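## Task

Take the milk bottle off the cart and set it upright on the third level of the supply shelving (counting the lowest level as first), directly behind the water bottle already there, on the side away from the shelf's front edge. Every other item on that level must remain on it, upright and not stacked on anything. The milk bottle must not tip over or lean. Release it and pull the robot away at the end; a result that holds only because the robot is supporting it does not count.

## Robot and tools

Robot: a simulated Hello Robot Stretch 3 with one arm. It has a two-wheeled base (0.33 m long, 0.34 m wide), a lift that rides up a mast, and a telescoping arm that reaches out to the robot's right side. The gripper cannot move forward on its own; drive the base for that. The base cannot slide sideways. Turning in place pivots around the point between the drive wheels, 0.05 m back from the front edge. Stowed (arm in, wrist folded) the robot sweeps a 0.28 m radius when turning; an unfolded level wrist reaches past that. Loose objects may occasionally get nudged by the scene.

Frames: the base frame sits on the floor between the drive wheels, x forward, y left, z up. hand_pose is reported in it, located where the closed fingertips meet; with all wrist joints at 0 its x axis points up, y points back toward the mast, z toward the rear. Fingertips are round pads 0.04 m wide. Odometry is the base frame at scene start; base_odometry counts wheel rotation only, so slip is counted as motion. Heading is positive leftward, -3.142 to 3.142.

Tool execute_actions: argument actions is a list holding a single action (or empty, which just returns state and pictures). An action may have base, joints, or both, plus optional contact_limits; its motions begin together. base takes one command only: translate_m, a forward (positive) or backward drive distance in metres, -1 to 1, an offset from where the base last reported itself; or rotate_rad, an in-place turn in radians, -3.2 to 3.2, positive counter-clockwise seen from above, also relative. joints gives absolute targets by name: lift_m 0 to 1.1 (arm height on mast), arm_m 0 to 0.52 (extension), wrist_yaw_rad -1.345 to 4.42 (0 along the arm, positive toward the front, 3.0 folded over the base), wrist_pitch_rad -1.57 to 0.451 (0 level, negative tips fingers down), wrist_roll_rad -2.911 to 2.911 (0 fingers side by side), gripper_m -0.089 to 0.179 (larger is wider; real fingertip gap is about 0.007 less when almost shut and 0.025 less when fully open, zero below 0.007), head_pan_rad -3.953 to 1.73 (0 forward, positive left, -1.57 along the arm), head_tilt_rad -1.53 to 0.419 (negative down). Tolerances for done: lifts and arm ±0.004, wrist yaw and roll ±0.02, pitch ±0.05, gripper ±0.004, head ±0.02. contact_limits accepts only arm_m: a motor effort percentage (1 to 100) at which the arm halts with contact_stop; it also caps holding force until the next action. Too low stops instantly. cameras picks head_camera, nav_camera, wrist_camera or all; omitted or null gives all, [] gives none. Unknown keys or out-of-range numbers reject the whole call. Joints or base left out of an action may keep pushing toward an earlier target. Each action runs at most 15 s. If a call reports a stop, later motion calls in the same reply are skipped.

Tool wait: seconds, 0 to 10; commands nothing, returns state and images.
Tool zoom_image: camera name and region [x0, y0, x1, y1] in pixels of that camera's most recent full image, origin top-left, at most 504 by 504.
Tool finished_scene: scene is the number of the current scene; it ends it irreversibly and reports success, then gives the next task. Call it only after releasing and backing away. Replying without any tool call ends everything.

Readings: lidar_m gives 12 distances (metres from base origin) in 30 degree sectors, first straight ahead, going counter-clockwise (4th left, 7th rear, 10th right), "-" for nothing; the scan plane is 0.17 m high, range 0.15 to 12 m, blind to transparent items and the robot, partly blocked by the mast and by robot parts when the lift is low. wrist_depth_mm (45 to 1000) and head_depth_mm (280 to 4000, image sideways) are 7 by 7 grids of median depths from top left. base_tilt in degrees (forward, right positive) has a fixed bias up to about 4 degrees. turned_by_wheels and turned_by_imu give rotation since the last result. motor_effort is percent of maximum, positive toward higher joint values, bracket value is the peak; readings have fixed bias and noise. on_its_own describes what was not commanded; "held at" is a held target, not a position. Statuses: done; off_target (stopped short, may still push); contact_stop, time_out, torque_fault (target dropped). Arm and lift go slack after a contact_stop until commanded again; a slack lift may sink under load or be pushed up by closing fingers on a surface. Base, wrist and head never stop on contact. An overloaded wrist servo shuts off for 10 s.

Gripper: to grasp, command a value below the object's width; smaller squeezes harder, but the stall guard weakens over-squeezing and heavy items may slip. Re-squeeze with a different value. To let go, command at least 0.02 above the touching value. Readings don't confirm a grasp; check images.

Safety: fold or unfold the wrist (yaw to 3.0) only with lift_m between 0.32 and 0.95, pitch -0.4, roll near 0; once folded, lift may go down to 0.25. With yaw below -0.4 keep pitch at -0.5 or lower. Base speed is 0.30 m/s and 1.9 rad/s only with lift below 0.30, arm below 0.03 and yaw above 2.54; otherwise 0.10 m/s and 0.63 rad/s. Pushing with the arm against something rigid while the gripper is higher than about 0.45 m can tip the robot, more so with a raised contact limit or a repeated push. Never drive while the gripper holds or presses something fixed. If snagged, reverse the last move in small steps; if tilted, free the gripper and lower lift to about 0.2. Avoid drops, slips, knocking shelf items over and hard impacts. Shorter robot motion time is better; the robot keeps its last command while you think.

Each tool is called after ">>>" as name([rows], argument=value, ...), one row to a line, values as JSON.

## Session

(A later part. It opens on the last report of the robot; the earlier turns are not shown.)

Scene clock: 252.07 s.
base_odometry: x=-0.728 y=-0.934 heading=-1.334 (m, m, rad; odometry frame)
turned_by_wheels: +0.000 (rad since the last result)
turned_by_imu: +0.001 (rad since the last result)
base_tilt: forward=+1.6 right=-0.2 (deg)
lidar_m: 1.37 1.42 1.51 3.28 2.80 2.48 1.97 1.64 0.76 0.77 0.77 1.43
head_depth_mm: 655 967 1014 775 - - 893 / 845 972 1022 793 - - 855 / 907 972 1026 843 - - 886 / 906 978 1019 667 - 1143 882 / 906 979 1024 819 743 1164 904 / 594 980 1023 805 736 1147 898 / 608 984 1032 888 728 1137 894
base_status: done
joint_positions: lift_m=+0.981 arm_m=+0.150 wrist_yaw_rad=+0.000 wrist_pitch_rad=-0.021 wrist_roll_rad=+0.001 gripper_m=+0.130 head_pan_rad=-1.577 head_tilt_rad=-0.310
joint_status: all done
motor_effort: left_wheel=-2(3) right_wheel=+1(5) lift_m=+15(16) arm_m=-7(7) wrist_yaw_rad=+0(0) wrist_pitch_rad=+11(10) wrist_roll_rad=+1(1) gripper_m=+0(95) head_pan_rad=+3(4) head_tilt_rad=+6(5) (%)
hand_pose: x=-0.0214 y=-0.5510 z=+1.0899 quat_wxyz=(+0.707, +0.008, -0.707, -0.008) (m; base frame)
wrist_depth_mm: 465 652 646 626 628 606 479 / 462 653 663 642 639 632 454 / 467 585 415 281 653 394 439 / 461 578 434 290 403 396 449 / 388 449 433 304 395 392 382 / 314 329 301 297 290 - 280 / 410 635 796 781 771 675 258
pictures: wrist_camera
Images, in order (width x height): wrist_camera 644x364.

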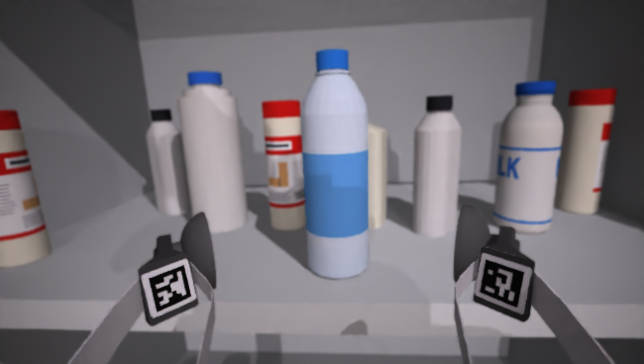

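>>> execute_actions([
  {"joints":{"arm_m":0.31}},
], cameras=[])

>>> execute_actions([
  {"joints":{"gripper_m":0.02}},
], cameras=[])

>>> execute_actions([
  {"joints":{"lift_m":1.0}},
], cameras=[])

>>> execute_actions([
  {"base":{"translate_m":-0.25}},
], cameras=[])

>>> execute_actions([
  {"joints":{"lift_m":0.982}},
], cameras=[])

>>> execute_actions([
  {"joints":{"gripper_m":0.13}},
], cameras=[])

>>> execute_actions([
  {"joints":{"arm_m":0}},
], cameras=["wrist_camera"])

>>> finished_scene(scene=1)

Scene clock: 261.97 s.
base_odometry: x=-0.728 y=-0.934 heading=-1.334 (m, m, rad; odometry frame)
turned_by_wheels: +0.000 (rad since the last result)
turned_by_imu: +0.000 (rad since the last result)
base_tilt: forward=+1.6 right=-0.2 (deg)
lidar_m: 1.38 1.43 1.51 3.30 2.80 2.48 1.97 1.64 0.76 0.77 0.77 1.42
head_depth_mm: 656 968 1015 767 - 1138 922 / 846 972 1021 794 680 1183 869 / 906 972 1026 - 1178 1176 911 / 910 975 1020 737 1174 1165 908 / 907 975 1026 836 741 1159 904 / 595 981 1019 803 734 1155 901 / 606 981 1029 889 727 1141 894
base_status: not commanded
joint_positions: lift_m=+0.981 arm_m=+0.310 wrist_yaw_rad=+0.000 wrist_pitch_rad=-0.021 wrist_roll_rad=+0.001 gripper_m=+0.130 head_pan_rad=-1.577 head_tilt_rad=-0.310
joint_status: all done
motor_effort: left_wheel=-2(2) right_wheel=+2(2) lift_m=+15(15) arm_m=+4(4) wrist_yaw_rad=-1(2) wrist_pitch_rad=+11(10) wrist_roll_rad=+1(1) gripper_m=+1(0) head_pan_rad=+4(3) head_tilt_rad=+6(6) (%)
hand_pose: x=-0.0214 y=-0.7103 z=+1.0899 quat_wxyz=(+0.707, +0.008, -0.707, -0.008) (m; base frame)
wrist_depth_mm: 466 505 497 126 479 469 456 / 453 260 510 119 492 491 474 / 430 258 256 118 503 230 484 / 430 267 268 123 523 228 253 / 416 279 277 128 348 338 256 / 314 293 284 133 274 - 249 / 240 230 231 140 215 221 216
pictures: none
No camera images: the call's "cameras" was empty. Leave "cameras" out to get every camera's image.

Scene clock: 263.57 s.
base_odometry: x=-0.728 y=-0.934 heading=-1.334 (m, m, rad; odometry frame)
turned_by_wheels: +0.000 (rad since the last result)
turned_by_imu: +0.000 (rad since the last result)
base_tilt: forward=+1.6 right=-0.2 (deg)
lidar_m: 1.37 1.42 1.51 3.30 2.80 2.48 1.97 1.64 0.76 0.77 0.77 1.43
head_depth_mm: 654 969 1015 770 - 1138 922 / 846 971 1027 792 679 1180 867 / 901 971 1027 - 1176 1173 909 / 907 974 1022 684 990 1165 907 / 912 978 1023 822 743 1159 904 / 595 979 1018 806 734 1150 898 / 607 982 1028 888 727 1133 895
base_status: not commanded
joint_positions: lift_m=+0.981 arm_m=+0.310 wrist_yaw_rad=-0.001 wrist_pitch_rad=-0.021 wrist_roll_rad=+0.001 gripper_m=+0.021 head_pan_rad=-1.577 head_tilt_rad=-0.310
joint_status: all done
motor_effort: left_wheel=-2(3) right_wheel=+2(2) lift_m=+15(15) arm_m=+4(5) wrist_yaw_rad=+0(0) wrist_pitch_rad=+10(10) wrist_roll_rad=+1(1) gripper_m=-25(98) head_pan_rad=+3(4) head_tilt_rad=+6(6) (%)
hand_pose: x=-0.0217 y=-0.7104 z=+1.0899 quat_wxyz=(+0.707, +0.007, -0.707, -0.008) (m; base frame)
wrist_depth_mm: 458 505 493 124 485 472 458 / 456 262 514 117 492 481 474 / 426 259 257 116 508 230 488 / 432 269 267 120 521 228 253 / 416 278 301 126 135 237 255 / 315 286 - 131 139 252 251 / 237 236 230 137 214 220 217
pictures: none
No camera images: the call's "cameras" was empty. Leave "cameras" out to get every camera's image.

Scene clock: 264.50 s.
base_odometry: x=-0.728 y=-0.934 heading=-1.334 (m, m, rad; odometry frame)
turned_by_wheels: +0.000 (rad since the last result)
turned_by_imu: +0.000 (rad since the last result)
base_tilt: forward=+1.6 right=-0.2 (deg)
lidar_m: 1.38 1.43 1.51 3.30 2.80 2.48 1.97 1.64 0.76 0.77 0.77 1.43
head_depth_mm: 655 969 1014 759 679 1139 918 / 847 971 1026 - 675 1178 870 / 906 973 1027 - 1174 1177 913 / 907 976 1019 783 988 1164 910 / 909 979 1022 822 743 1158 907 / 595 981 1019 806 736 1148 896 / 608 982 1030 888 727 1138 893
base_status: not commanded
joint_positions: lift_m=+0.999 arm_m=+0.310 wrist_yaw_rad=-0.001 wrist_pitch_rad=-0.065 wrist_roll_rad=+0.001 gripper_m=+0.025 head_pan_rad=-1.577 head_tilt_rad=-0.310
joint_status: all done
on_its_own: wrist_pitch_rad is at rest, and its effort (+33) is outside its rest range (-20 to +32)
motor_effort: left_wheel=-2(2) right_wheel=+2(2) lift_m=+41(42) arm_m=+3(4) wrist_yaw_rad=+1(1) wrist_pitch_rad=+33(34) wrist_roll_rad=+1(1) gripper_m=-22(25) head_pan_rad=+2(4) head_tilt_rad=+6(6) (%)
hand_pose: x=-0.0216 y=-0.7088 z=+1.0972 quat_wxyz=(+0.707, +0.023, -0.707, -0.024) (m; base frame)
wrist_depth_mm: 469 499 490 124 475 467 453 / 453 258 508 117 490 483 466 / 423 257 256 116 503 231 488 / 431 269 269 121 501 230 253 / 411 283 303 126 136 244 256 / 315 290 - 131 139 257 254 / 242 242 237 136 220 226 223
pictures: none
No camera images: the call's "cameras" was empty. Leave "cameras" out to get every camera's image.

Scene clock: 268.10 s.
base_odometry: x=-0.787 y=-0.691 heading=-1.335 (m, m, rad; odometry frame)
turned_by_wheels: +0.000 (rad since the last result)
turned_by_imu: +0.000 (rad since the last result)
base_tilt: forward=+1.6 right=-0.1 (deg)
lidar_m: 1.62 1.68 1.86 3.30 2.46 2.23 1.73 1.64 0.66 0.68 0.88 0.93
head_depth_mm: 532 557 584 600 653 1297 1387 / 660 782 834 - 657 747 761 / 641 969 1023 - 660 1126 914 / 635 969 1018 852 983 1170 906 / 584 971 1024 787 740 1156 873 / 596 973 1031 818 735 1149 899 / 608 978 1021 826 727 1146 891
base_status: done
joint_positions: lift_m=+0.999 arm_m=+0.310 wrist_yaw_rad=+0.000 wrist_pitch_rad=-0.065 wrist_roll_rad=+0.001 gripper_m=+0.025 head_pan_rad=-1.577 head_tilt_rad=-0.310
joint_status: not commanded
on_its_own: wrist_pitch_rad is at rest, and its effort (+33) is outside its rest range (-20 to +32)
motor_effort: left_wheel=-2(6) right_wheel=+2(2) lift_m=+41(41) arm_m=+4(4) wrist_yaw_rad=+1(1) wrist_pitch_rad=+33(33) wrist_roll_rad=+1(1) gripper_m=-22(22) head_pan_rad=+4(5) head_tilt_rad=+6(6) (%)
hand_pose: x=-0.0216 y=-0.7088 z=+1.0972 quat_wxyz=(+0.707, +0.023, -0.707, -0.024) (m; base frame)
wrist_depth_mm: 508 499 484 124 469 286 183 / 525 515 510 117 480 276 185 / 538 299 259 116 293 280 185 / 304 273 254 121 303 294 187 / 312 290 251 126 137 295 187 / 307 295 - 131 140 270 188 / 243 241 236 137 220 226 188
pictures: none
No camera images: the call's "cameras" was empty. Leave "cameras" out to get every camera's image.

Scene clock: 269.00 s.
base_odometry: x=-0.787 y=-0.691 heading=-1.335 (m, m, rad; odometry frame)
turned_by_wheels: +0.000 (rad since the last result)
turned_by_imu: +0.000 (rad since the last result)
base_tilt: forward=+1.6 right=-0.2 (deg)
lidar_m: 1.62 1.68 1.86 3.30 2.46 2.23 1.73 1.65 0.66 0.68 0.89 0.93
head_depth_mm: 532 558 585 608 - 1295 1385 / 660 781 832 818 660 750 760 / 642 966 1019 - 1090 1127 912 / 636 974 1013 684 985 1164 908 / 582 971 1026 784 743 1158 877 / 594 973 1028 816 736 1152 901 / 606 977 1023 826 727 1142 898
base_status: not commanded
joint_positions: lift_m=+0.983 arm_m=+0.310 wrist_yaw_rad=+0.000 wrist_pitch_rad=-0.028 wrist_roll_rad=+0.001 gripper_m=+0.025 head_pan_rad=-1.577 head_tilt_rad=-0.310
joint_status: all done
motor_effort: left_wheel=-2(2) right_wheel=+2(2) lift_m=+15(36) arm_m=+4(3) wrist_yaw_rad=+1(0) wrist_pitch_rad=+14(33) wrist_roll_rad=+1(1) gripper_m=-23(22) head_pan_rad=+5(3) head_tilt_rad=+6(6) (%)
hand_pose: x=-0.0215 y=-0.7101 z=+1.0899 quat_wxyz=(+0.707, +0.010, -0.707, -0.010) (m; base frame)
wrist_depth_mm: 511 497 492 124 475 287 183 / 536 519 510 116 482 277 185 / 543 301 257 116 292 282 186 / 301 271 254 120 302 292 187 / 313 286 249 125 135 295 187 / 304 291 - 131 140 266 187 / 237 236 230 136 213 220 188
pictures: none
No camera images: the call's "cameras" was empty. Leave "cameras" out to get every camera's image.

Scene clock: 270.57 s.
base_odometry: x=-0.787 y=-0.691 heading=-1.335 (m, m, rad; odometry frame)
turned_by_wheels: +0.000 (rad since the last result)
turned_by_imu: +0.000 (rad since the last result)
base_tilt: forward=+1.6 right=-0.2 (deg)
lidar_m: 1.62 1.68 1.86 3.30 2.46 2.22 1.72 1.64 0.65 0.68 0.89 0.93
head_depth_mm: 531 556 584 607 - 1303 1389 / 661 784 834 817 659 747 760 / 645 967 1023 - 1090 1126 914 / 635 970 1015 691 981 1165 910 / 584 973 1024 780 743 1158 875 / 594 975 1029 816 735 1153 899 / 607 978 1021 826 727 1144 897
base_status: not commanded
joint_positions: lift_m=+0.983 arm_m=+0.310 wrist_yaw_rad=+0.000 wrist_pitch_rad=-0.022 wrist_roll_rad=+0.001 gripper_m=+0.130 head_pan_rad=-1.577 head_tilt_rad=-0.310
joint_status: all done
motor_effort: left_wheel=-2(2) right_wheel=+2(2) lift_m=+15(15) arm_m=+4(3) wrist_yaw_rad=+1(1) wrist_pitch_rad=+10(14) wrist_roll_rad=+1(1) gripper_m=+0(99) head_pan_rad=+4(2) head_tilt_rad=+6(6) (%)
hand_pose: x=-0.0216 y=-0.7103 z=+1.0916 quat_wxyz=(+0.707, +0.008, -0.707, -0.008) (m; base frame)
wrist_depth_mm: 514 502 492 125 473 287 183 / 528 516 510 118 483 287 184 / 544 302 258 117 294 283 185 / 300 272 252 121 301 292 187 / 312 288 268 126 310 253 187 / 305 293 274 132 274 - 188 / 241 231 234 138 217 224 179
pictures: none
No camera images: the call's "cameras" was empty. Leave "cameras" out to get every camera's image.

Scene clock: 274.07 s.
base_odometry: x=-0.787 y=-0.691 heading=-1.335 (m, m, rad; odometry frame)
turned_by_wheels: +0.000 (rad since the last result)
turned_by_imu: +0.000 (rad since the last result)
base_tilt: forward=+1.6 right=-0.2 (deg)
lidar_m: 1.62 1.68 1.86 3.29 2.46 2.22 1.72 1.64 0.66 0.68 0.89 0.93
head_depth_mm: 532 558 584 618 1184 1269 - / 660 784 831 808 677 703 - / 642 966 1021 861 713 - - / 636 973 1020 669 691 - - / 585 975 1027 786 739 1117 875 / 594 975 1028 817 734 1150 898 / 604 981 1027 826 729 1144 897
base_status: not commanded
joint_positions: lift_m=+0.983 arm_m=+0.000 wrist_yaw_rad=+0.000 wrist_pitch_rad=-0.021 wrist_roll_rad=+0.001 gripper_m=+0.130 head_pan_rad=-1.577 head_tilt_rad=-0.310
joint_status: all done
motor_effort: left_wheel=-2(2) right_wheel=+2(2) lift_m=+15(15) arm_m=-6(8) wrist_yaw_rad=+1(1) wrist_pitch_rad=+10(11) wrist_roll_rad=+1(1) gripper_m=+0(0) head_pan_rad=+4(4) head_tilt_rad=+5(6) (%)
hand_pose: x=-0.0215 y=-0.4010 z=+1.0918 quat_wxyz=(+0.707, +0.008, -0.707, -0.008) (m; base frame)
wrist_depth_mm: 721 798 784 760 629 360 795 / 729 818 796 786 634 805 809 / 715 573 593 553 588 837 839 / 696 591 596 561 555 877 884 / 466 460 440 430 416 912 898 / 715 911 928 904 670 - 943 / 698 814 880 868 687 - 968
pictures: wrist_camera
Images, in order (width x height): wrist_camera 644x364.

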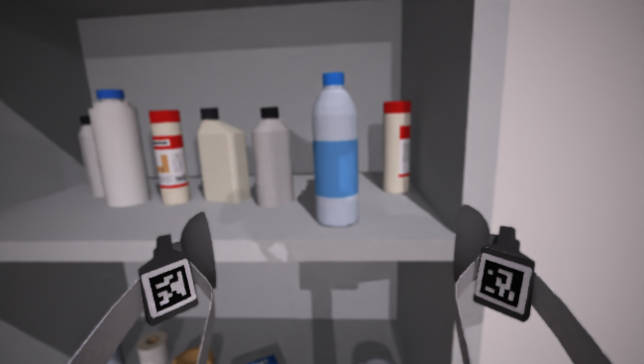

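The scene is finished: the task was done.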